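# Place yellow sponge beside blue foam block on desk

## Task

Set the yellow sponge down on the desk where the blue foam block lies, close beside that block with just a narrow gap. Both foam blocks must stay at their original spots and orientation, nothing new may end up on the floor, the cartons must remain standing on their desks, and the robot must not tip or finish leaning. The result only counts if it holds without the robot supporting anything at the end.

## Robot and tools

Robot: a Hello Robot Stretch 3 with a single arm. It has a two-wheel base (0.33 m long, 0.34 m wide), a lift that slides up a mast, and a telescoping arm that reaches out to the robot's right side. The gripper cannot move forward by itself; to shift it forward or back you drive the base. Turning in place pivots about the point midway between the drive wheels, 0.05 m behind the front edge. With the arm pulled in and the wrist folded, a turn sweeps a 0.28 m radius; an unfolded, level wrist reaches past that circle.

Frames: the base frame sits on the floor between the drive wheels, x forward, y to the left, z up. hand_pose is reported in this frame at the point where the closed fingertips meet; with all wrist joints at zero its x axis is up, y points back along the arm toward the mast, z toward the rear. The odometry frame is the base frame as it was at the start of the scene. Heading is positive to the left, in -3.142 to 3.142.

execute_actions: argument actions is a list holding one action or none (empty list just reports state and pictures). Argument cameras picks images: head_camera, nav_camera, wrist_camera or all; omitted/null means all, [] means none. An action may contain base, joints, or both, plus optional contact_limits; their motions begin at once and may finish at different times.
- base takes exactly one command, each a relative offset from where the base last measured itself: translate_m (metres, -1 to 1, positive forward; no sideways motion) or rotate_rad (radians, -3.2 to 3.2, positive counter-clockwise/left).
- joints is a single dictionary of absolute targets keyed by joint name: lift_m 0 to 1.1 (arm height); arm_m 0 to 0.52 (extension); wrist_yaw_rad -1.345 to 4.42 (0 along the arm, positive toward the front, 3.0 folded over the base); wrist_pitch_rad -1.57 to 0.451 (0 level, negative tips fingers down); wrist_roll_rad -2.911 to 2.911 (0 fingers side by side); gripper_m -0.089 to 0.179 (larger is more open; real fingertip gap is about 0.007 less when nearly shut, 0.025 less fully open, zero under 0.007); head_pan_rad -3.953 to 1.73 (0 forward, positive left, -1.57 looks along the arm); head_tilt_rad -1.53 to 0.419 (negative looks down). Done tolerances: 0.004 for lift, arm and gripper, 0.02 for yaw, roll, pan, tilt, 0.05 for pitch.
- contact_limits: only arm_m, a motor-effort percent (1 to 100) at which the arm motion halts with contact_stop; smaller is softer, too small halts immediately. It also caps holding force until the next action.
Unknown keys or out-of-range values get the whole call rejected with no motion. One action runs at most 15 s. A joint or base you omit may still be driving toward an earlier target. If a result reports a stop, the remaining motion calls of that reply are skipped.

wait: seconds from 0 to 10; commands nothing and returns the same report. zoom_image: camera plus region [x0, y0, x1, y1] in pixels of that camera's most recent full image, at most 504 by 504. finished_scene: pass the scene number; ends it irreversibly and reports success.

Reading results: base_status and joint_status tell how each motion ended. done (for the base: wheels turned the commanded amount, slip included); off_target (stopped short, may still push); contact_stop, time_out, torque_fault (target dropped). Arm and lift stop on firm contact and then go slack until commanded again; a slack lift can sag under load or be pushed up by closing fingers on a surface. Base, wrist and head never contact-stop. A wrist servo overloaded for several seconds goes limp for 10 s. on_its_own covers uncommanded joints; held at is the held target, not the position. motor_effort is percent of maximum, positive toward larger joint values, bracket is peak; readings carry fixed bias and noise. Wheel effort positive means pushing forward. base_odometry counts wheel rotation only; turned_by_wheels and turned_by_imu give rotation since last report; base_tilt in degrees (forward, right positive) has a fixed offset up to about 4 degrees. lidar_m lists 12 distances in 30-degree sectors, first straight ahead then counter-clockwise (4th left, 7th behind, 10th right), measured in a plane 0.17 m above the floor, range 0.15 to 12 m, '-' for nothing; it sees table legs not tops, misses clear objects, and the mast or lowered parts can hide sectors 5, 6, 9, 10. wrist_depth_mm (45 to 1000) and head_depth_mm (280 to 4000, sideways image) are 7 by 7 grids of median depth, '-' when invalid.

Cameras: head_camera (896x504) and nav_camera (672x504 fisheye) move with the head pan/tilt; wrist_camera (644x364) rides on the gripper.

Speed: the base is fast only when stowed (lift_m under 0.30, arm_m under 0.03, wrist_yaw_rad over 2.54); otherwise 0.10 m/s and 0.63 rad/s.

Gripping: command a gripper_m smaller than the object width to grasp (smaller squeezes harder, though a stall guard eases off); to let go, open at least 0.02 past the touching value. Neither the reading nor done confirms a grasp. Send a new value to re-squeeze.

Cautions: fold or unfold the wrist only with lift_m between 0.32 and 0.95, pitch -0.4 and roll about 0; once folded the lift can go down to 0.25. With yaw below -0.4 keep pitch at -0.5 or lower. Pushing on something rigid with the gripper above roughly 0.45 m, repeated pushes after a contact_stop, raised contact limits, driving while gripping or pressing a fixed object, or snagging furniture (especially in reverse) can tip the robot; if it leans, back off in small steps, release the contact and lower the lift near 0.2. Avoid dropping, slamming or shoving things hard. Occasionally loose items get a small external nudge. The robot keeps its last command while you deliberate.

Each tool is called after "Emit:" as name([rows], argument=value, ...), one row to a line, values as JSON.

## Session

Emit:
execute_actions(actions=[])

Scene clock: 0.00 s.
base_odometry: x=+0.000 y=+0.000 heading=+0.000 (m, m, rad; odometry frame)
turned_by_wheels: +0.000 (rad since the last result)
turned_by_imu: +0.000 (rad since the last result)
base_tilt: forward=-1.3 right=+0.4 (deg)
lidar_m: 2.31 2.15 1.96 2.55 2.32 2.55 1.54 1.15 1.16 2.06 1.47 1.44
head_depth_mm: 1853 2342 2335 2332 2301 2238 2242 / 1839 2519 2614 2618 2618 2607 2465 / 1837 2645 2786 2767 2709 2662 2480 / 1824 2539 2590 2553 2530 2493 2411 / 1844 2403 2404 2386 2350 2353 2289 / 1807 2264 2222 2204 2191 2157 2161 / 1814 2130 2112 2068 2062 2033 2027
base_status: not commanded
joint_positions: lift_m=+0.481 arm_m=-0.001 wrist_yaw_rad=+3.122 wrist_pitch_rad=-0.308 wrist_roll_rad=-0.005 gripper_m=+0.037 head_pan_rad=-0.014 head_tilt_rad=+0.005
joint_status: not commanded
motor_effort: left_wheel=-1 right_wheel=+0 lift_m=+28 arm_m=+0 wrist_yaw_rad=+1 wrist_pitch_rad=+8 wrist_roll_rad=-1 gripper_m=+0 head_pan_rad=+1 head_tilt_rad=+0 (%)
hand_pose: x=-0.0166 y=+0.0930 z=+0.5194 quat_wxyz=(+0.116, +0.698, +0.102, +0.699) (m; base frame)
wrist_depth_mm: - - - - - - - / - - - - - - - / - - - - - - - / - - - - - - - / 914 936 - 979 - - - / 760 773 - 797 826 830 857 / 656 650 665 674 682 692 713
pictures: head_camera (sideways: a quarter turn clockwise sets it upright), nav_camera (sideways: a quarter turn counterclockwise sets it upright), wrist_camera
Images, in order (width x height): head_camera 896x504, nav_camera 672x504, wrist_camera 644x364.

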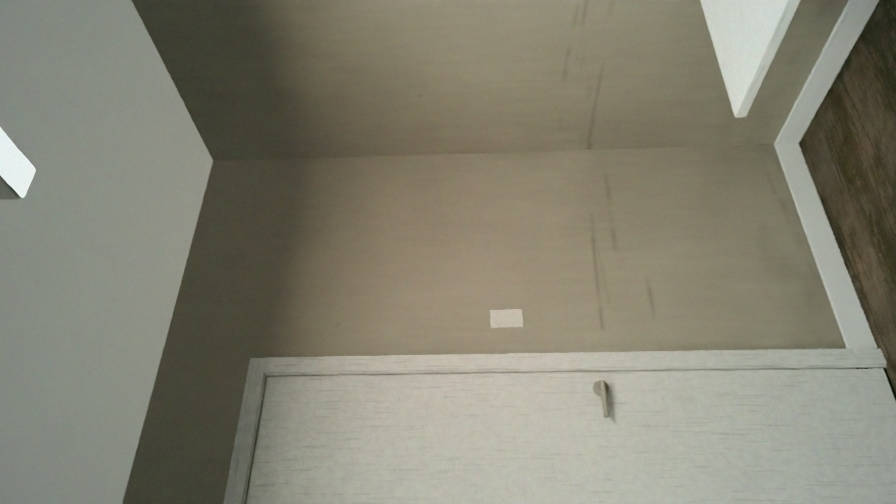

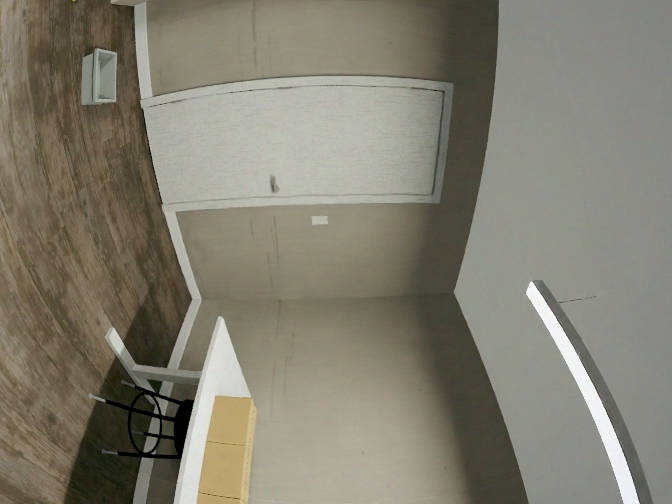

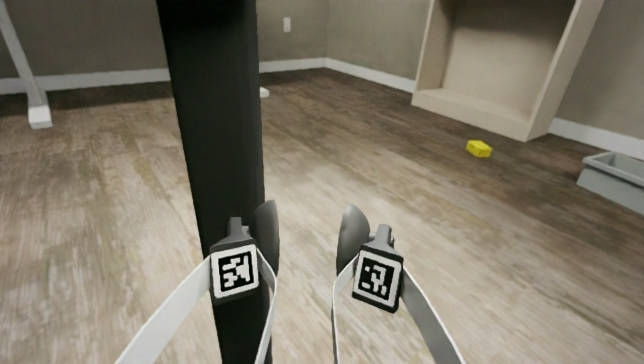

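Emit:
execute_actions([
  {"joints":{"head_pan_rad":-1.5,"head_tilt_rad":-0.4,"lift_m":0.39,"wrist_pitch_rad":-0.4}},
], cameras=["nav_camera"])

Emit:
execute_actions([
  {"joints":{"head_pan_rad":-3.2,"head_tilt_rad":-0.4,"lift_m":0.29}},
], cameras=["nav_camera"])

Emit:
execute_actions([
  {"base":{"rotate_rad":1.3},"joints":{"head_pan_rad":-0.25,"head_tilt_rad":-0.7}},
], cameras=["nav_camera","head_camera"])

Scene clock: 2.37 s.
base_odometry: x=+0.000 y=+0.000 heading=+0.000 (m, m, rad; odometry frame)
turned_by_wheels: +0.000 (rad since the last result)
turned_by_imu: +0.000 (rad since the last result)
base_tilt: forward=-1.3 right=+0.4 (deg)
lidar_m: 2.31 2.14 1.95 2.54 2.32 2.55 1.53 1.15 1.16 2.05 1.47 1.44
head_depth_mm: 1868 1941 2046 2154 2197 1815 1444 / 2077 2191 2335 2460 2409 1808 1465 / 2037 2149 2308 2428 2411 1821 1466 / 1929 2037 2182 2296 2373 1839 1475 / 1832 1941 2039 2182 2293 1847 1479 / 1757 1827 1929 2045 2153 1869 1486 / 1664 1746 1841 1716 1321 1747 1492
base_status: not commanded
joint_positions: lift_m=+0.391 arm_m=-0.001 wrist_yaw_rad=+3.122 wrist_pitch_rad=-0.414 wrist_roll_rad=-0.005 gripper_m=+0.037 head_pan_rad=-1.493 head_tilt_rad=-0.395
joint_status: all done
motor_effort: left_wheel=-1(1) right_wheel=+0(0) lift_m=+11(24) arm_m=+0(0) wrist_yaw_rad=+0(1) wrist_pitch_rad=+7(8) wrist_roll_rad=-1(1) gripper_m=+0(0) head_pan_rad=-2(39) head_tilt_rad=-3(28) (%)
hand_pose: x=-0.0168 y=+0.0810 z=+0.4041 quat_wxyz=(+0.152, +0.691, +0.139, +0.692) (m; base frame)
wrist_depth_mm: - - - - - - - / - - - - - - - / - - - - - - - / 831 868 877 895 909 927 967 / 686 701 702 735 748 754 770 / 599 598 - 612 633 631 641 / 513 526 - 546 545 547 556
pictures: nav_camera (sideways: a quarter turn counterclockwise sets it upright)
Images, in order (width x height): nav_camera 672x504.

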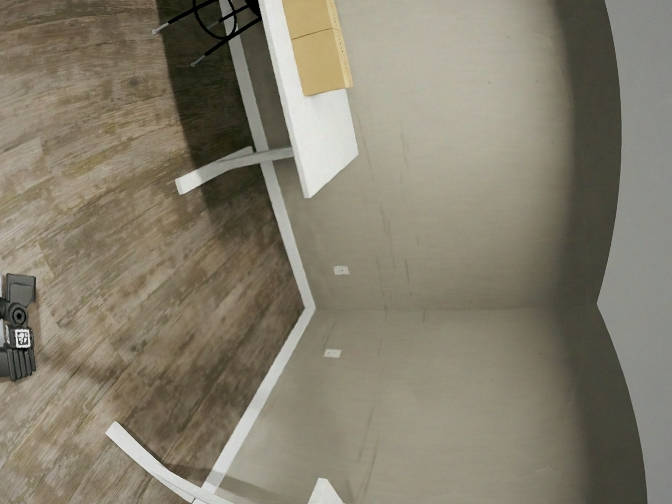

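Scene clock: 4.10 s.
base_odometry: x=+0.000 y=+0.000 heading=+0.000 (m, m, rad; odometry frame)
turned_by_wheels: +0.000 (rad since the last result)
turned_by_imu: +0.000 (rad since the last result)
base_tilt: forward=-1.3 right=+0.3 (deg)
lidar_m: 2.31 2.15 1.96 2.55 2.32 2.56 1.54 1.15 1.16 2.06 1.48 1.45
head_depth_mm: 2156 2309 2462 2715 2373 1794 1454 / 1991 2123 2192 2439 2415 1812 1464 / 1840 1960 1200 1574 2221 1807 1468 / 1715 1816 1128 1131 2167 1842 1463 / 1607 1687 1050 1034 2016 1852 1473 / 1505 1585 1034 965 1861 1844 1479 / 1423 1491 1503 915 1724 1781 1491
base_status: not commanded
joint_positions: lift_m=+0.291 arm_m=-0.001 wrist_yaw_rad=+3.122 wrist_pitch_rad=-0.415 wrist_roll_rad=-0.005 gripper_m=+0.037 head_pan_rad=-3.193 head_tilt_rad=-0.395
joint_status: all done
motor_effort: left_wheel=-1(1) right_wheel=+0(0) lift_m=+12(16) arm_m=+0(0) wrist_yaw_rad=+1(0) wrist_pitch_rad=+8(7) wrist_roll_rad=-1(1) gripper_m=+0(0) head_pan_rad=-2(40) head_tilt_rad=-3(0) (%)
hand_pose: x=-0.0168 y=+0.0810 z=+0.3040 quat_wxyz=(+0.152, +0.691, +0.139, +0.692) (m; base frame)
wrist_depth_mm: - - - - - - - / - - - - - - - / 877 888 - 951 969 - - / 672 693 707 712 762 757 782 / 556 572 572 581 605 607 629 / 475 499 - 526 505 510 519 / - - - - 435 447 451
pictures: nav_camera (sideways: a quarter turn counterclockwise sets it upright)
Images, in order (width x height): nav_camera 672x504.

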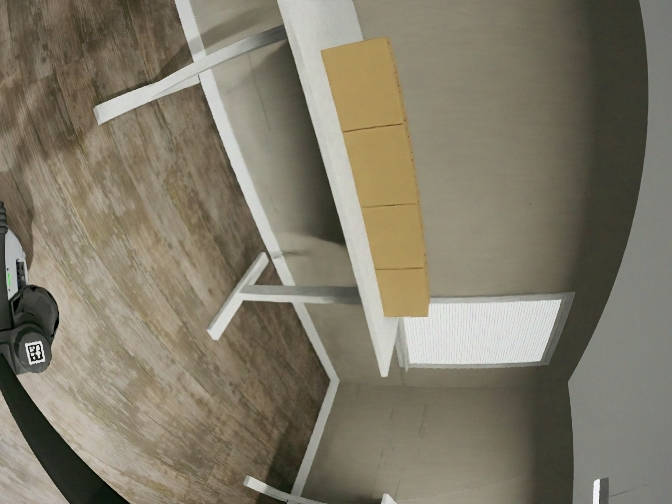

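Scene clock: 6.13 s.
base_odometry: x=+0.000 y=+0.000 heading=+1.300 (m, m, rad; odometry frame)
turned_by_wheels: +1.300 (rad since the last result)
turned_by_imu: +1.316 (rad since the last result)
base_tilt: forward=-1.3 right=+0.3 (deg)
lidar_m: 2.32 2.55 2.32 1.54 1.61 1.15 1.75 1.47 1.58 1.45 2.17 1.95
head_depth_mm: 1829 1998 2210 1940 1661 1390 1201 / 1814 2037 2278 2070 1655 1395 1205 / 1932 2064 2315 2098 1671 1410 1206 / 2013 2239 2435 2095 1688 1409 1213 / 2091 2318 2487 2115 1691 1413 1217 / 2104 2518 2751 2138 1702 1418 1233 / 2390 2684 2858 2153 1715 1433 1231
base_status: done
joint_positions: lift_m=+0.291 arm_m=-0.001 wrist_yaw_rad=+3.122 wrist_pitch_rad=-0.415 wrist_roll_rad=-0.005 gripper_m=+0.037 head_pan_rad=-0.257 head_tilt_rad=-0.692
joint_status: all done
motor_effort: left_wheel=-4(11) right_wheel=+2(8) lift_m=+12(13) arm_m=-1(0) wrist_yaw_rad=+0(0) wrist_pitch_rad=+8(7) wrist_roll_rad=-1(1) gripper_m=+0(0) head_pan_rad=+4(38) head_tilt_rad=-4(26) (%)
hand_pose: x=-0.0168 y=+0.0810 z=+0.3040 quat_wxyz=(+0.152, +0.691, +0.139, +0.692) (m; base frame)
wrist_depth_mm: - - - - - - - / - - - - - - - / 853 877 - 941 956 992 - / 679 683 706 715 737 755 767 / 557 563 582 584 600 609 628 / 467 497 - 519 513 520 527 / - - - - 441 446 448
pictures: head_camera (sideways: a quarter turn clockwise sets it upright), nav_camera (sideways: a quarter turn counterclockwise sets it upright)
Images, in order (width x height): head_camera 896x504, nav_camera 672x504.

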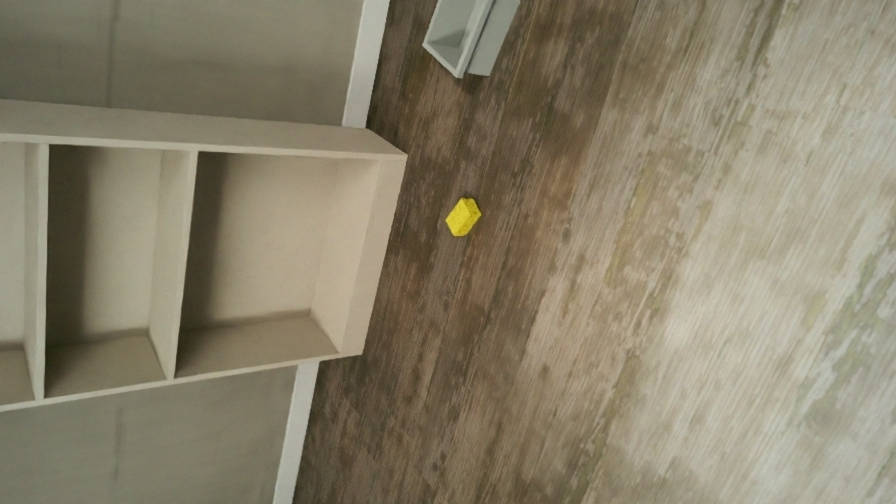

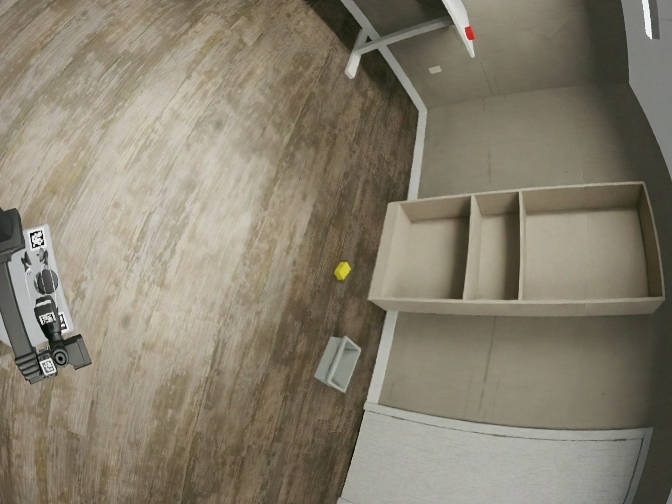

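Emit:
execute_actions([
  {"base":{"translate_m":1.0},"joints":{"head_pan_rad":-0.6,"head_tilt_rad":-1.0}},
], cameras=["head_camera"])

Scene clock: 12.40 s.
base_odometry: x=+0.268 y=+0.963 heading=+1.300 (m, m, rad; odometry frame)
turned_by_wheels: +0.000 (rad since the last result)
turned_by_imu: +0.002 (rad since the last result)
base_tilt: forward=-1.4 right=+0.3 (deg)
lidar_m: 1.32 1.73 2.18 1.95 1.95 2.08 2.60 2.30 2.12 1.70 1.40 1.08
head_depth_mm: 1261 1468 1679 1526 1351 1217 1097 / 1268 1486 1698 1540 1359 1215 1132 / 1147 1444 1610 1548 1358 1223 1107 / 1164 1471 1626 1550 1370 1225 1111 / 1167 1484 1642 1572 1375 1231 1120 / 1188 1517 1672 1572 1377 1238 1120 / 1195 1536 1659 1590 1394 1251 1122
base_status: done
joint_positions: lift_m=+0.291 arm_m=-0.001 wrist_yaw_rad=+3.122 wrist_pitch_rad=-0.415 wrist_roll_rad=-0.005 gripper_m=+0.037 head_pan_rad=-0.593 head_tilt_rad=-0.988
joint_status: all done
motor_effort: left_wheel=-5(9) right_wheel=+3(7) lift_m=+12(12) arm_m=+0(0) wrist_yaw_rad=+1(1) wrist_pitch_rad=+7(8) wrist_roll_rad=-1(1) gripper_m=+0(0) head_pan_rad=-3(23) head_tilt_rad=-6(24) (%)
hand_pose: x=-0.0168 y=+0.0809 z=+0.3040 quat_wxyz=(+0.152, +0.691, +0.139, +0.692) (m; base frame)
wrist_depth_mm: - - - - - - - / - - - - - - - / 835 869 - 929 946 996 - / 669 690 706 719 741 748 781 / 553 563 575 586 601 606 622 / 474 501 - 527 514 512 523 / - - - - 437 444 452
pictures: head_camera (sideways: a quarter turn clockwise sets it upright)
Images, in order (width x height): head_camera 896x504.

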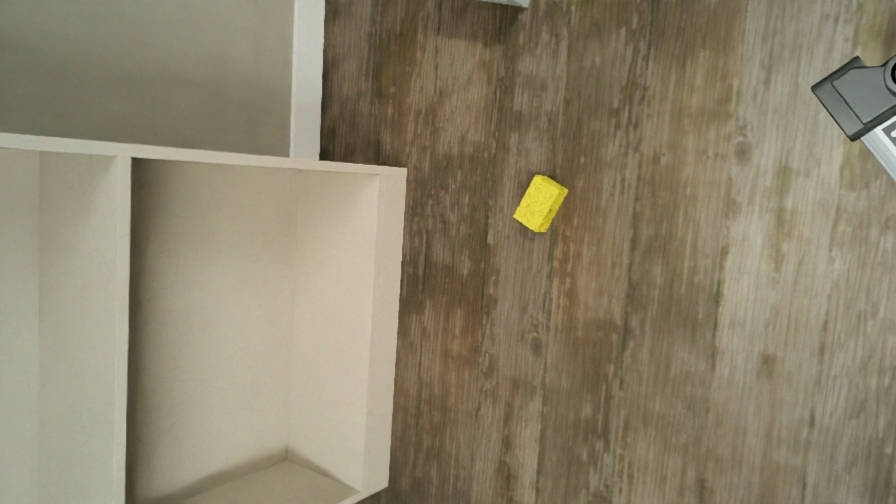

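Emit:
execute_actions([
  {"base":{"translate_m":0.61},"joints":{"head_pan_rad":0.9,"head_tilt_rad":-0.3}},
], cameras=["head_camera","nav_camera"])

Emit:
execute_actions([
  {"joints":{"lift_m":0.31,"arm_m":0.26,"wrist_yaw_rad":1.96,"head_pan_rad":-1.5,"head_tilt_rad":-1.2}},
], cameras=[])

Emit:
execute_actions([
  {"joints":{"lift_m":0.24,"wrist_pitch_rad":-1.555,"gripper_m":0.14}},
], cameras=["head_camera","wrist_camera"])

Scene clock: 17.70 s.
base_odometry: x=+0.431 y=+1.551 heading=+1.299 (m, m, rad; odometry frame)
turned_by_wheels: +0.000 (rad since the last result)
turned_by_imu: +0.001 (rad since the last result)
base_tilt: forward=-1.3 right=+0.4 (deg)
lidar_m: 0.71 1.56 1.35 1.95 2.87 2.37 2.66 2.79 2.19 1.13 0.72 0.87
head_depth_mm: 1530 1616 1694 1778 1871 1940 1577 / 1548 1618 1694 1792 1870 1932 1584 / 1558 1623 1700 1795 1897 1949 1594 / 1560 1626 1708 1798 1880 1971 1592 / 1561 1643 1715 1332 1892 1860 1555 / 1561 1643 1723 1350 1913 1986 1612 / 1590 1653 1741 1236 1929 2003 1611
base_status: done
joint_positions: lift_m=+0.291 arm_m=-0.001 wrist_yaw_rad=+3.122 wrist_pitch_rad=-0.415 wrist_roll_rad=-0.005 gripper_m=+0.037 head_pan_rad=+0.893 head_tilt_rad=-0.309
joint_status: all done
motor_effort: left_wheel=-5(10) right_wheel=+3(8) lift_m=+13(13) arm_m=+0(0) wrist_yaw_rad=+0(1) wrist_pitch_rad=+8(8) wrist_roll_rad=-1(1) gripper_m=+0(0) head_pan_rad=+2(37) head_tilt_rad=+3(31) (%)
hand_pose: x=-0.0168 y=+0.0809 z=+0.3040 quat_wxyz=(+0.152, +0.691, +0.139, +0.692) (m; base frame)
wrist_depth_mm: - - - - - - - / - - - - - - - / 842 869 - 924 972 978 - / 672 678 715 722 734 756 781 / 555 565 575 585 599 608 625 / 477 494 - 527 515 517 526 / - - - - 440 447 454
pictures: head_camera (sideways: a quarter turn clockwise sets it upright), nav_camera (sideways: a quarter turn counterclockwise sets it upright)
Images, in order (width x height): head_camera 896x504, nav_camera 672x504.

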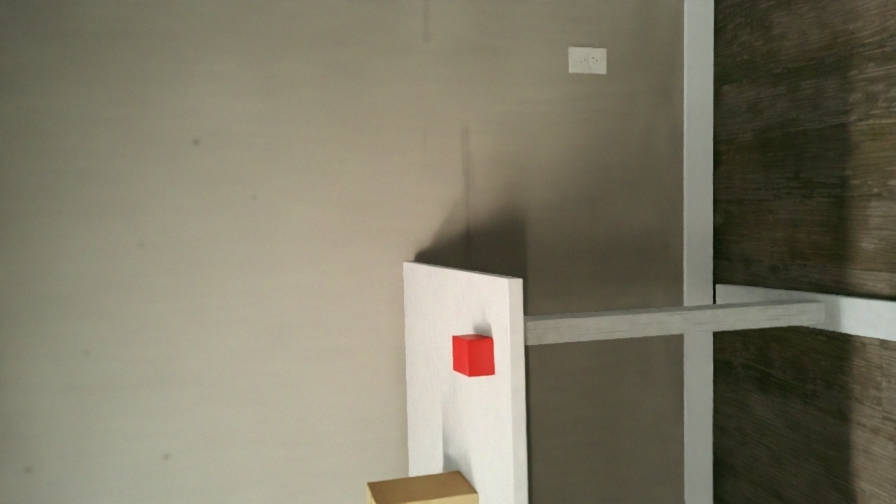

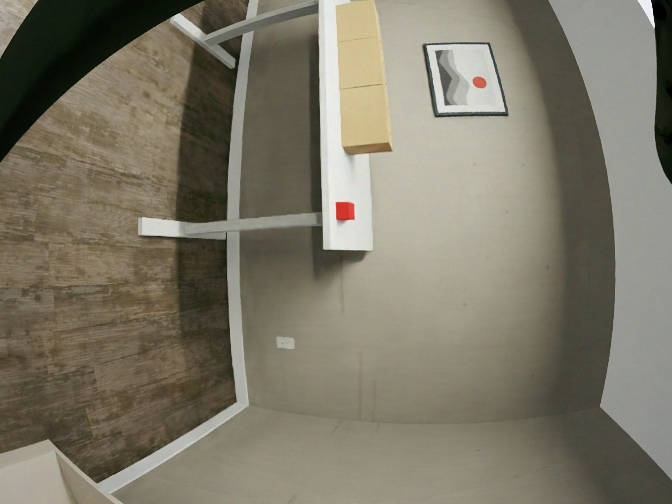

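Scene clock: 20.83 s.
base_odometry: x=+0.431 y=+1.551 heading=+1.299 (m, m, rad; odometry frame)
turned_by_wheels: +0.000 (rad since the last result)
turned_by_imu: +0.000 (rad since the last result)
base_tilt: forward=-1.3 right=+0.4 (deg)
lidar_m: 0.71 1.57 1.35 1.96 2.87 2.37 2.66 2.79 2.19 1.14 0.72 0.87
head_depth_mm: 1790 1628 1467 1360 1255 1173 - / 1690 1644 1447 1373 1259 - - / 1494 1636 1502 1343 1257 - - / 1337 1583 1498 1395 1278 1184 1109 / 1192 1358 1330 1366 1279 1189 1109 / 763 1002 1351 1318 1292 1195 1120 / 817 776 1272 1292 1269 1197 1117
base_status: not commanded
joint_positions: lift_m=+0.309 arm_m=+0.260 wrist_yaw_rad=+1.963 wrist_pitch_rad=-0.415 wrist_roll_rad=-0.005 gripper_m=+0.037 head_pan_rad=-1.493 head_tilt_rad=-1.185
joint_status: all done
motor_effort: left_wheel=-5(5) right_wheel=+3(3) lift_m=+40(41) arm_m=+3(2) wrist_yaw_rad=-2(3) wrist_pitch_rad=+8(8) wrist_roll_rad=-1(1) gripper_m=+0(0) head_pan_rad=-3(34) head_tilt_rad=-7(44) (%)
hand_pose: x=+0.1864 y=-0.3190 z=+0.3228 quat_wxyz=(+0.507, +0.655, -0.262, +0.496) (m; base frame)
wrist_depth_mm: - - - 675 673 559 451 / - - - 737 747 587 467 / 891 924 931 768 745 600 480 / 710 721 739 710 600 581 492 / 583 584 628 614 511 493 488 / 500 507 478 515 484 422 426 / 428 440 438 450 451 389 365
pictures: none
No camera images: the call's "cameras" was empty. Leave "cameras" out to get every camera's image.

Scene clock: 22.33 s.
base_odometry: x=+0.431 y=+1.551 heading=+1.299 (m, m, rad; odometry frame)
turned_by_wheels: +0.000 (rad since the last result)
turned_by_imu: +0.000 (rad since the last result)
base_tilt: forward=-1.3 right=+0.4 (deg)
lidar_m: 0.71 1.56 1.35 1.96 2.87 2.37 2.67 2.79 2.20 1.14 0.72 0.87
head_depth_mm: 1790 1632 1466 1357 1260 1175 - / 1695 1640 1446 1381 1259 - - / 1494 1631 1503 1406 1252 - - / 1342 1592 1511 1380 1275 1187 1109 / 1197 1349 1326 1355 1281 1188 1108 / 762 997 1358 1313 1287 1201 1114 / 817 777 1266 1298 1263 1203 1117
base_status: not commanded
joint_positions: lift_m=+0.241 arm_m=+0.260 wrist_yaw_rad=+1.963 wrist_pitch_rad=-1.549 wrist_roll_rad=-0.005 gripper_m=+0.140 head_pan_rad=-1.493 head_tilt_rad=-1.185
joint_status: all done
motor_effort: left_wheel=-5(5) right_wheel=+2(3) lift_m=+11(35) arm_m=+3(3) wrist_yaw_rad=-2(2) wrist_pitch_rad=-3(7) wrist_roll_rad=-1(1) gripper_m=+0(95) head_pan_rad=-4(3) head_tilt_rad=-7(7) (%)
hand_pose: x=-0.0384 y=-0.4120 z=+0.1226 quat_wxyz=(+0.692, +0.694, +0.132, +0.147) (m; base frame)
wrist_depth_mm: 260 260 262 262 261 263 262 / 267 268 269 270 269 270 270 / 275 276 276 274 277 278 279 / 284 285 285 240 287 285 288 / 293 293 295 248 295 295 295 / 301 310 305 304 304 302 306 / 313 313 316 314 317 320 319
pictures: head_camera (sideways: a quarter turn clockwise sets it upright), wrist_camera
Images, in order (width x height): head_camera 896x504, wrist_camera 644x364.

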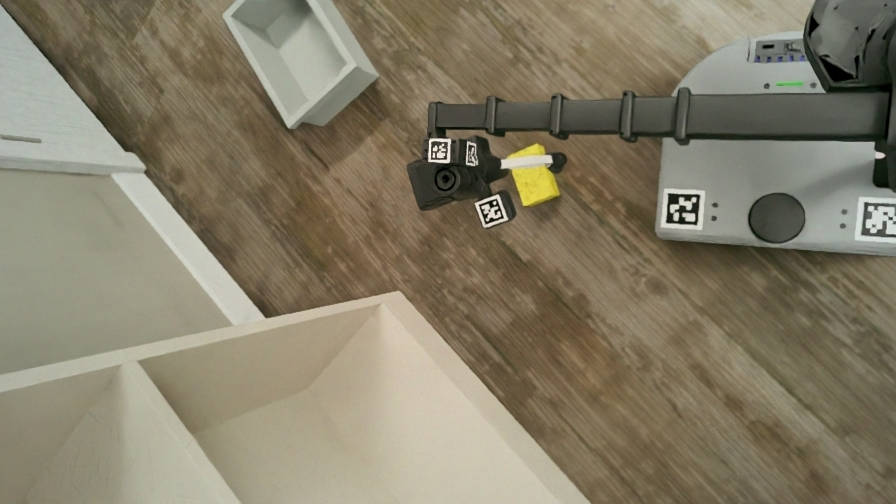

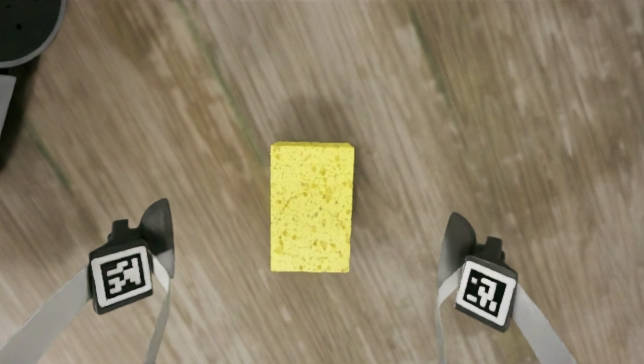

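Emit:
execute_actions([
  {"joints":{"lift_m":0.134,"gripper_m":0.12}},
], cameras=["wrist_camera"])

Emit:
execute_actions([
  {"joints":{"gripper_m":0.025}},
], cameras=["wrist_camera"])

Scene clock: 26.97 s.
base_odometry: x=+0.431 y=+1.551 heading=+1.299 (m, m, rad; odometry frame)
turned_by_wheels: +0.000 (rad since the last result)
turned_by_imu: +0.000 (rad since the last result)
base_tilt: forward=-1.4 right=+0.3 (deg)
lidar_m: 0.71 1.57 1.35 1.95 2.87 2.37 2.66 2.78 2.19 1.13 0.72 0.87
head_depth_mm: 1773 1623 1468 1359 1252 1178 - / 1687 1639 1465 1384 1256 - - / 1492 1632 1499 1409 1252 - - / 1333 1590 1498 1390 1273 1190 1114 / 1200 1353 1322 1359 1282 1193 1112 / 764 1003 1356 1320 1283 1194 1115 / 816 775 1273 1298 1269 1198 1118
base_status: not commanded
joint_positions: lift_m=+0.135 arm_m=+0.260 wrist_yaw_rad=+1.963 wrist_pitch_rad=-1.549 wrist_roll_rad=-0.005 gripper_m=+0.120 head_pan_rad=-1.493 head_tilt_rad=-1.185
joint_status: all done
motor_effort: left_wheel=-5(5) right_wheel=+3(2) lift_m=+12(15) arm_m=+3(3) wrist_yaw_rad=-2(1) wrist_pitch_rad=-3(3) wrist_roll_rad=-1(1) gripper_m=+0(82) head_pan_rad=-3(3) head_tilt_rad=-6(8) (%)
hand_pose: x=-0.0384 y=-0.4120 z=+0.0166 quat_wxyz=(+0.692, +0.694, +0.132, +0.147) (m; base frame)
wrist_depth_mm: 162 162 162 163 163 163 163 / 167 167 167 167 167 168 168 / 172 172 172 172 173 173 173 / 177 177 176 133 179 178 178 / 182 182 159 137 182 184 184 / 188 - 165 141 190 190 191 / 196 195 193 146 196 196 197
pictures: wrist_camera
Images, in order (width x height): wrist_camera 644x364.

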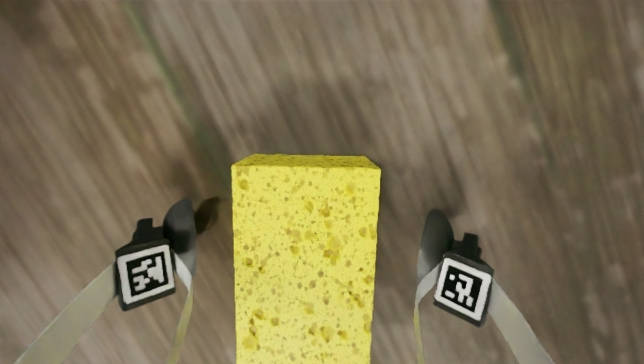

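Scene clock: 28.40 s.
base_odometry: x=+0.431 y=+1.551 heading=+1.299 (m, m, rad; odometry frame)
turned_by_wheels: +0.000 (rad since the last result)
turned_by_imu: +0.000 (rad since the last result)
base_tilt: forward=-1.4 right=+0.3 (deg)
lidar_m: 0.71 1.56 1.35 1.95 2.87 2.37 2.66 2.78 2.19 1.14 0.72 0.87
head_depth_mm: 1781 1630 1461 1360 1257 1177 - / 1687 1649 1459 1387 1259 - - / 1487 1620 1501 1401 1252 - - / 1342 1596 1505 1387 1268 1187 1113 / 1196 1354 1323 1361 1281 1191 1110 / 764 1001 1357 1320 1280 1193 1117 / 815 777 1271 1299 1265 1196 1121
base_status: not commanded
joint_positions: lift_m=+0.135 arm_m=+0.260 wrist_yaw_rad=+1.963 wrist_pitch_rad=-1.551 wrist_roll_rad=-0.005 gripper_m=+0.026 head_pan_rad=-1.493 head_tilt_rad=-1.185
joint_status: all done
motor_effort: left_wheel=-5(5) right_wheel=+3(3) lift_m=+12(11) arm_m=+3(3) wrist_yaw_rad=-1(1) wrist_pitch_rad=-2(3) wrist_roll_rad=-1(1) gripper_m=-19(100) head_pan_rad=-3(2) head_tilt_rad=-7(7) (%)
hand_pose: x=-0.0388 y=-0.4122 z=+0.0167 quat_wxyz=(+0.692, +0.694, +0.132, +0.146) (m; base frame)
wrist_depth_mm: 162 162 162 163 163 164 163 / 167 167 167 168 168 168 168 / 172 172 172 172 174 173 173 / 178 178 176 130 179 178 179 / 184 183 134 133 183 184 184 / 189 189 139 137 188 190 191 / 195 196 194 142 197 196 197
pictures: wrist_camera
Images, in order (width x height): wrist_camera 644x364.

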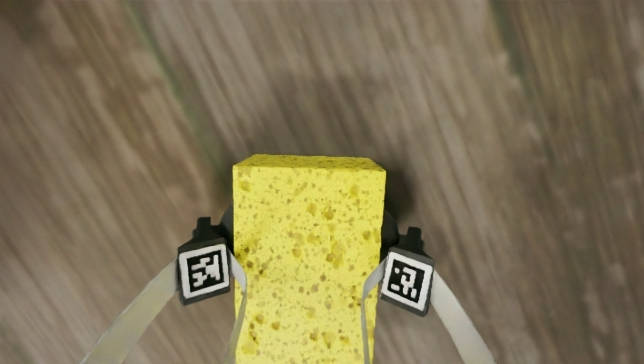

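Emit:
execute_actions([
  {"base":{"rotate_rad":-2.25},"joints":{"lift_m":0.5,"arm_m":0.1,"head_pan_rad":-2.75,"head_tilt_rad":-0.45}},
], cameras=["head_camera","wrist_camera"])

Emit:
execute_actions([
  {"base":{"translate_m":-0.4},"joints":{"lift_m":0.9,"arm_m":0.0,"wrist_yaw_rad":0.0,"wrist_pitch_rad":-0.4,"head_pan_rad":-2.6}},
])

Scene clock: 34.93 s.
base_odometry: x=+0.431 y=+1.551 heading=-0.950 (m, m, rad; odometry frame)
turned_by_wheels: -2.250 (rad since the last result)
turned_by_imu: -2.279 (rad since the last result)
base_tilt: forward=-1.4 right=+0.3 (deg)
lidar_m: 2.52 1.32 0.72 0.87 0.90 1.28 1.35 1.85 1.96 2.36 2.66 2.86
head_depth_mm: 1493 1591 1392 1814 1949 1692 1383 / 1547 1652 1417 1866 2000 1636 1388 / 1591 1707 1316 2006 2116 1705 1384 / 1676 1774 1216 2123 2216 1720 1399 / 1717 1860 1257 2227 2239 1718 1411 / 1799 1939 1321 2377 2248 1729 1410 / 1892 2045 1387 2482 2106 1731 1417
base_status: done
joint_positions: lift_m=+0.499 arm_m=+0.100 wrist_yaw_rad=+1.963 wrist_pitch_rad=-1.551 wrist_roll_rad=-0.005 gripper_m=+0.026 head_pan_rad=-2.743 head_tilt_rad=-0.458
joint_status: all done
motor_effort: left_wheel=+4(7) right_wheel=-4(7) lift_m=+40(38) arm_m=-3(4) wrist_yaw_rad=-2(1) wrist_pitch_rad=-2(2) wrist_roll_rad=-1(1) gripper_m=-19(18) head_pan_rad=-3(39) head_tilt_rad=+4(34) (%)
hand_pose: x=-0.0389 y=-0.2526 z=+0.3814 quat_wxyz=(+0.692, +0.694, +0.133, +0.146) (m; base frame)
wrist_depth_mm: - - 500 498 506 505 503 / - - - 520 517 516 526 / - - - 532 535 532 528 / - - 129 130 542 554 549 / 564 - 133 133 564 566 567 / 575 588 138 138 568 591 594 / 597 609 597 142 601 606 608
pictures: head_camera (sideways: a quarter turn clockwise sets it upright), wrist_camera
Images, in order (width x height): head_camera 896x504, wrist_camera 644x364.

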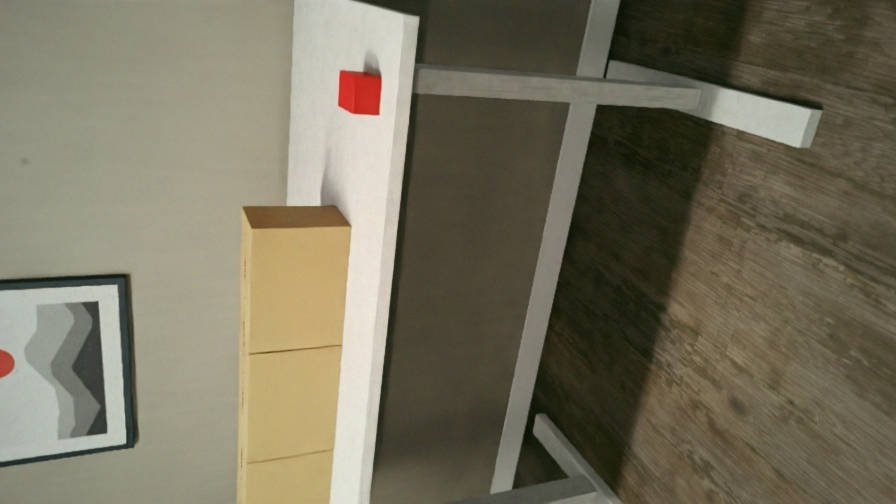

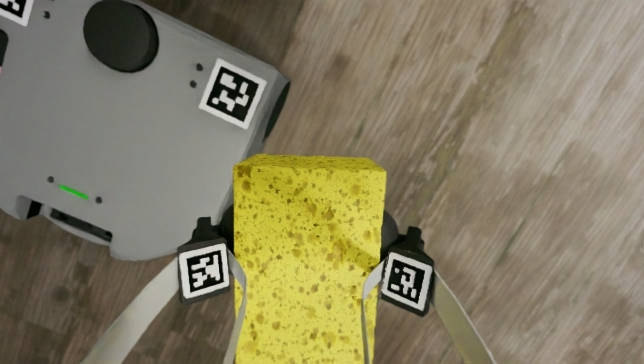

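Scene clock: 40.23 s.
base_odometry: x=+0.199 y=+1.877 heading=-0.950 (m, m, rad; odometry frame)
turned_by_wheels: +0.000 (rad since the last result)
turned_by_imu: +0.000 (rad since the last result)
base_tilt: forward=-1.3 right=+0.3 (deg)
lidar_m: 2.92 1.00 0.90 0.60 0.94 1.27 0.96 0.96 1.72 2.40 2.87 3.21
head_depth_mm: 1185 1259 1293 781 1056 1540 1339 / 1252 1328 1366 770 1659 1697 1342 / 1316 1418 1451 841 1794 1700 1394 / 1380 1490 904 853 1916 1714 1395 / 1455 1597 921 916 2042 1732 1480 / 1544 1709 988 992 2157 1736 - / 1665 1831 1074 1077 2256 1743 -
base_status: done
joint_positions: lift_m=+0.899 arm_m=+0.000 wrist_yaw_rad=+0.004 wrist_pitch_rad=-0.420 wrist_roll_rad=-0.005 gripper_m=+0.026 head_pan_rad=-2.607 head_tilt_rad=-0.458
joint_status: all done
motor_effort: left_wheel=+4(4) right_wheel=-3(7) lift_m=+41(39) arm_m=-3(3) wrist_yaw_rad=-2(5) wrist_pitch_rad=+10(10) wrist_roll_rad=-1(1) gripper_m=-19(19) head_pan_rad=+2(16) head_tilt_rad=+3(3) (%)
hand_pose: x=-0.0207 y=-0.3693 z=+0.9116 quat_wxyz=(+0.694, +0.149, -0.689, -0.146) (m; base frame)
wrist_depth_mm: - - - - - - 762 / - - - - - - - / - - - - - - - / - - - 130 - - - / - - 134 133 - - - / - - 139 137 - - - / - - 979 142 - - -
pictures: head_camera (sideways: a quarter turn clockwise sets it upright), nav_camera (sideways: a quarter turn counterclockwise sets it upright), wrist_camera
Images, in order (width x height): head_camera 896x504, nav_camera 672x504, wrist_camera 644x364.

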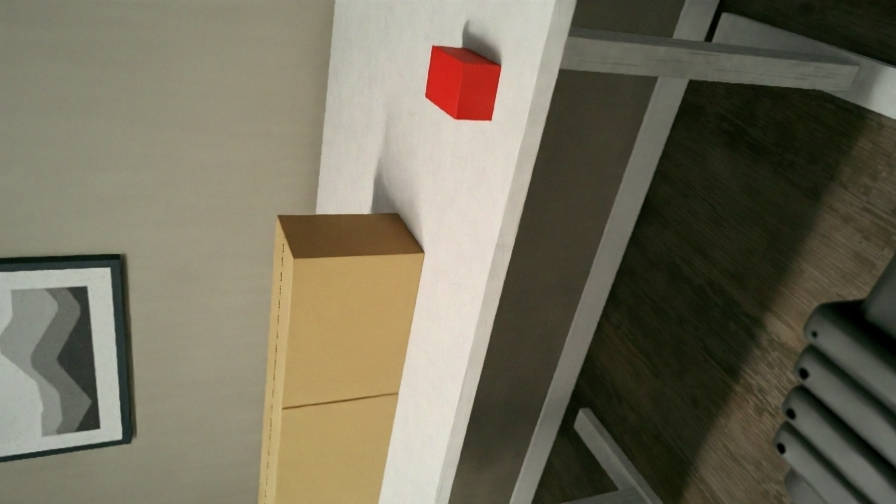

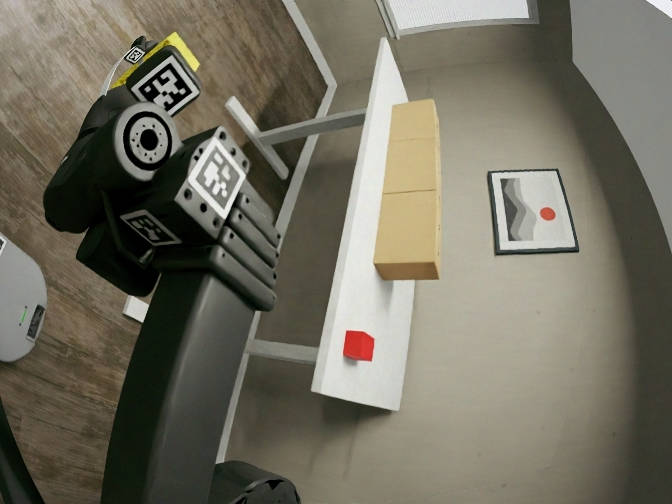

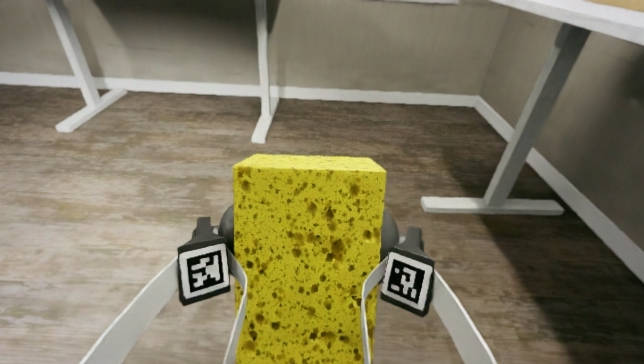

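Emit:
execute_actions([
  {"base":{"translate_m":-0.7},"joints":{"lift_m":1.097,"head_pan_rad":-1.85,"head_tilt_rad":-0.5}},
])

Scene clock: 49.07 s.
base_odometry: x=-0.208 y=+2.446 heading=-0.950 (m, m, rad; odometry frame)
turned_by_wheels: +0.000 (rad since the last result)
turned_by_imu: +0.000 (rad since the last result)
base_tilt: forward=-1.3 right=+0.3 (deg)
lidar_m: 3.63 0.93 0.94 0.90 0.93 0.72 0.69 0.33 0.33 1.49 2.59 3.83
head_depth_mm: - - - - - - 361 / - - - - - - 363 / - - - - - - 356 / - - - - - - - / 2409 - - - - - 301 / 2360 - - - - - 314 / 2277 - - 808 558 451 371
base_status: done
joint_positions: lift_m=+1.096 arm_m=+0.000 wrist_yaw_rad=+0.004 wrist_pitch_rad=-0.420 wrist_roll_rad=-0.005 gripper_m=+0.026 head_pan_rad=-1.857 head_tilt_rad=-0.494
joint_status: all done
motor_effort: left_wheel=+4(6) right_wheel=-3(6) lift_m=+41(41) arm_m=-3(3) wrist_yaw_rad=-2(2) wrist_pitch_rad=+10(10) wrist_roll_rad=-1(1) gripper_m=-19(19) head_pan_rad=+3(34) head_tilt_rad=-4(6) (%)
hand_pose: x=-0.0207 y=-0.3693 z=+1.1086 quat_wxyz=(+0.694, +0.149, -0.689, -0.146) (m; base frame)
wrist_depth_mm: - - - 750 - - 763 / - - - 659 316 932 771 / - - - 540 271 617 655 / - - 423 130 303 495 505 / - - 133 133 337 402 410 / - - 138 137 335 338 344 / - 278 267 142 284 294 296
pictures: head_camera (sideways: a quarter turn clockwise sets it upright), nav_camera (sideways: a quarter turn counterclockwise sets it upright), wrist_camera
Images, in order (width x height): head_camera 896x504, nav_camera 672x504, wrist_camera 644x364.

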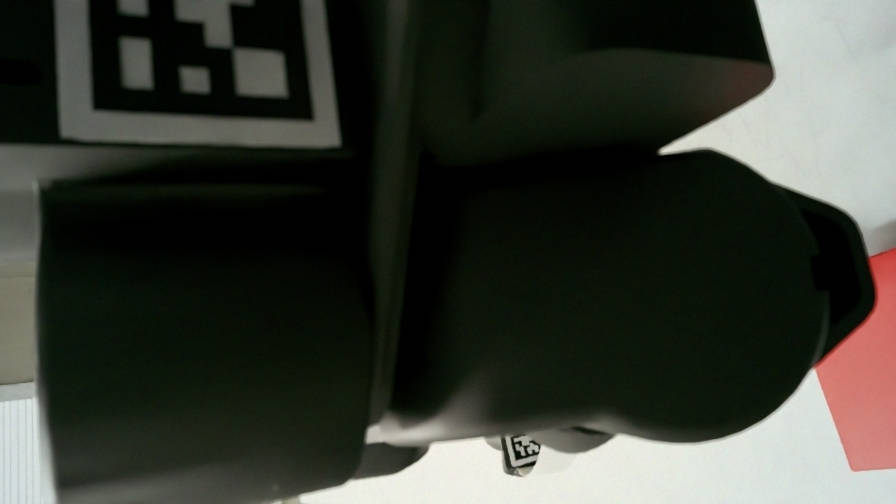

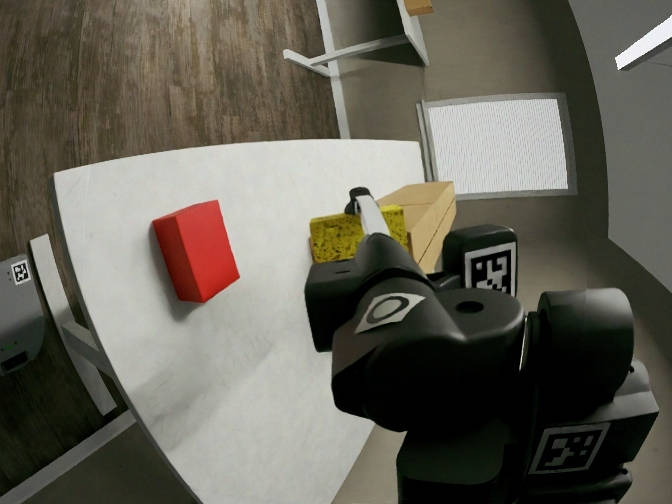

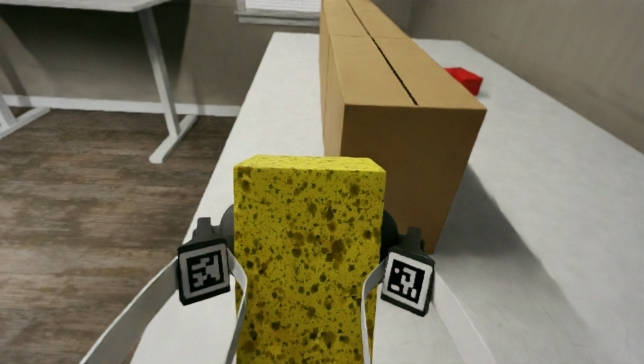

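Emit:
zoom_image(camera="nav_camera", region=[370, 0, 470, 80])

Region (370, 0, 470, 80) of nav_camera's 672x504 image, scaled by 5.040, with more detail than that image has; it fills the top 403 rows of this view, and the rest is white.

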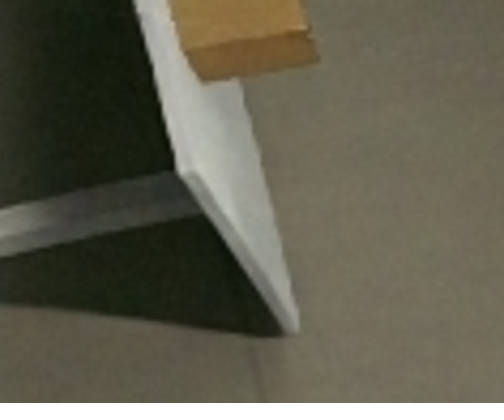

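Emit:
execute_actions([
  {"base":{"translate_m":0.38},"joints":{"lift_m":0.96,"wrist_yaw_rad":1.7,"head_pan_rad":0.0,"head_tilt_rad":-0.4}},
], cameras=[])

Emit:
execute_actions([
  {"base":{"rotate_rad":-0.6},"joints":{"lift_m":0.8,"wrist_yaw_rad":2.75}},
], cameras=["nav_camera"])

Emit:
execute_actions([
  {"base":{"translate_m":0.45},"joints":{"lift_m":0.29}},
], cameras=["nav_camera","head_camera"])

Scene clock: 57.83 s.
base_odometry: x=+0.013 y=+2.137 heading=-0.950 (m, m, rad; odometry frame)
turned_by_wheels: +0.000 (rad since the last result)
turned_by_imu: +0.001 (rad since the last result)
base_tilt: forward=-1.3 right=+0.3 (deg)
lidar_m: 3.26 1.24 0.69 0.90 0.93 1.12 1.07 0.65 1.50 2.86 2.46 3.51
head_depth_mm: 3197 3341 3489 3464 2344 1784 1437 / 3156 3366 3068 3423 2327 1791 1446 / 3159 3301 3489 3374 2372 1808 1450 / 3180 3380 3565 3540 2363 1804 1457 / 3169 3386 3598 3549 2412 1800 1461 / 3173 3320 3460 3362 2428 1798 1478 / 2678 2640 2542 2536 2338 1831 1456
base_status: done
joint_positions: lift_m=+0.961 arm_m=+0.000 wrist_yaw_rad=+1.696 wrist_pitch_rad=-0.420 wrist_roll_rad=-0.005 gripper_m=+0.026 head_pan_rad=-0.007 head_tilt_rad=-0.408
joint_status: all done
motor_effort: left_wheel=+4(8) right_wheel=-3(4) lift_m=+11(36) arm_m=-3(3) wrist_yaw_rad=+3(2) wrist_pitch_rad=+10(10) wrist_roll_rad=-1(1) gripper_m=-18(19) head_pan_rad=+3(36) head_tilt_rad=+2(15) (%)
hand_pose: x=+0.2011 y=-0.1173 z=+0.9729 quat_wxyz=(+0.569, +0.615, -0.345, +0.423) (m; base frame)
wrist_depth_mm: - - - - - - - / 990 - - - - - - / 844 - - - - - - / - - - 130 - - - / - - 134 133 - - - / - - 139 137 - - - / 962 - - 142 - - -
pictures: none
No camera images: the call's "cameras" was empty. Leave "cameras" out to get every camera's image.

Scene clock: 60.13 s.
base_odometry: x=+0.013 y=+2.137 heading=-1.550 (m, m, rad; odometry frame)
turned_by_wheels: -0.600 (rad since the last result)
turned_by_imu: -0.607 (rad since the last result)
base_tilt: forward=-1.4 right=+0.3 (deg)
lidar_m: 3.50 3.51 1.26 0.69 0.91 0.92 1.15 1.07 0.65 1.40 2.86 2.46
head_depth_mm: 3094 3282 3404 3217 2358 1781 1429 / 3405 3672 3841 3461 2350 1789 1438 / 3837 - - 3521 2372 1808 1448 / 3762 - - 3495 2394 1793 1452 / 3574 3823 - 3471 2390 1814 1458 / 3371 3559 3674 3614 2412 1829 1470 / 3213 3363 3417 3552 2456 1836 1476
base_status: done
joint_positions: lift_m=+0.801 arm_m=+0.000 wrist_yaw_rad=+2.746 wrist_pitch_rad=-0.419 wrist_roll_rad=-0.005 gripper_m=+0.026 head_pan_rad=-0.007 head_tilt_rad=-0.408
joint_status: all done
motor_effort: left_wheel=+4(8) right_wheel=-4(5) lift_m=+12(13) arm_m=-3(3) wrist_yaw_rad=+3(3) wrist_pitch_rad=+9(10) wrist_roll_rad=-1(1) gripper_m=-18(18) head_pan_rad=+3(3) head_tilt_rad=+3(2) (%)
hand_pose: x=+0.0651 y=+0.0618 z=+0.8131 quat_wxyz=(+0.280, +0.705, +0.009, +0.651) (m; base frame)
wrist_depth_mm: 707 821 955 - - - - / 773 701 - - - - - / 845 819 - - - - - / - 925 - 130 - - - / - - 134 133 - - - / 879 - 139 137 - - - / 879 - 877 142 955 980 987
pictures: nav_camera (sideways: a quarter turn counterclockwise sets it upright)
Images, in order (width x height): nav_camera 672x504.

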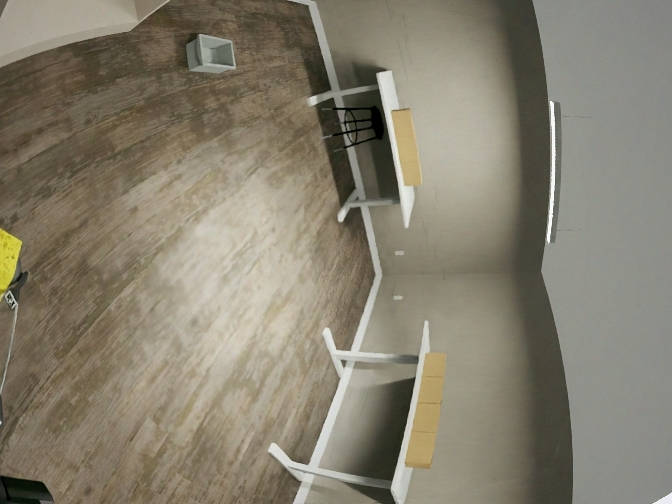

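Scene clock: 65.97 s.
base_odometry: x=+0.022 y=+1.687 heading=-1.549 (m, m, rad; odometry frame)
turned_by_wheels: +0.000 (rad since the last result)
turned_by_imu: +0.002 (rad since the last result)
base_tilt: forward=-1.3 right=+0.3 (deg)
lidar_m: 3.06 2.67 1.84 1.14 0.86 1.18 1.52 0.98 1.46 1.53 2.14 2.63
head_depth_mm: 2832 2964 3125 3186 2357 1778 1446 / 3151 3289 3535 3472 2352 1791 1444 / 3503 3699 - 3494 2380 1808 1458 / 3446 3601 3827 3556 2367 1810 1462 / 3205 3417 3587 3595 2426 1809 1462 / 3080 3183 3254 3396 2433 1829 1475 / 2905 3058 2648 3303 2449 1832 1473
base_status: done
joint_positions: lift_m=+0.291 arm_m=+0.000 wrist_yaw_rad=+2.746 wrist_pitch_rad=-0.419 wrist_roll_rad=-0.005 gripper_m=+0.026 head_pan_rad=-0.007 head_tilt_rad=-0.407
joint_status: all done
motor_effort: left_wheel=+4(9) right_wheel=-3(6) lift_m=+12(13) arm_m=-3(3) wrist_yaw_rad=+4(3) wrist_pitch_rad=+10(10) wrist_roll_rad=-1(1) gripper_m=-19(19) head_pan_rad=+3(3) head_tilt_rad=+2(3) (%)
hand_pose: x=+0.0651 y=+0.0618 z=+0.3031 quat_wxyz=(+0.280, +0.705, +0.009, +0.651) (m; base frame)
wrist_depth_mm: 893 - - - - - - / 889 954 - - - - - / 800 872 894 910 933 977 - / - 688 638 129 737 749 753 / - 566 134 133 605 609 628 / - - 137 138 501 513 531 / - - 142 142 438 449 450
pictures: head_camera (sideways: a quarter turn clockwise sets it upright), nav_camera (sideways: a quarter turn counterclockwise sets it upright)
Images, in order (width x height): head_camera 896x504, nav_camera 672x504.

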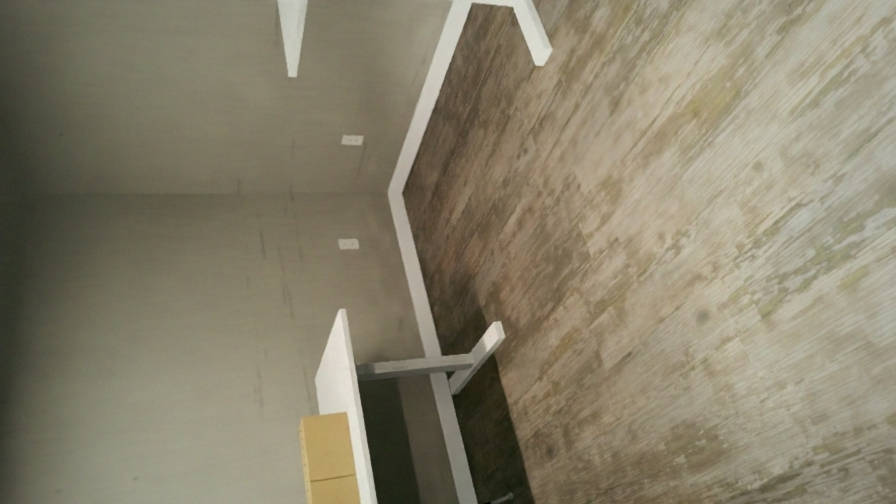

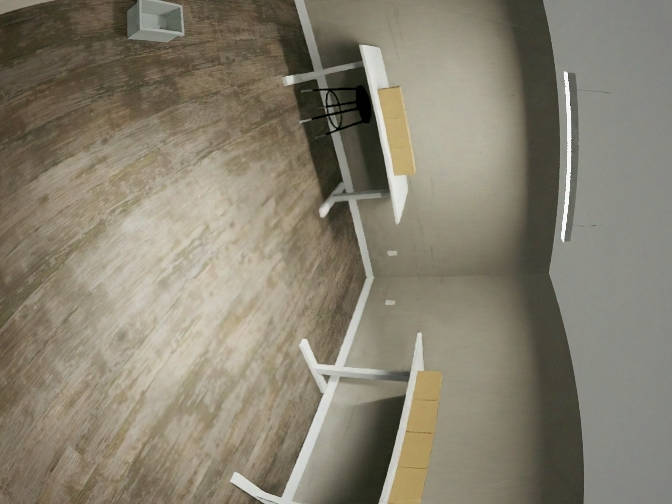

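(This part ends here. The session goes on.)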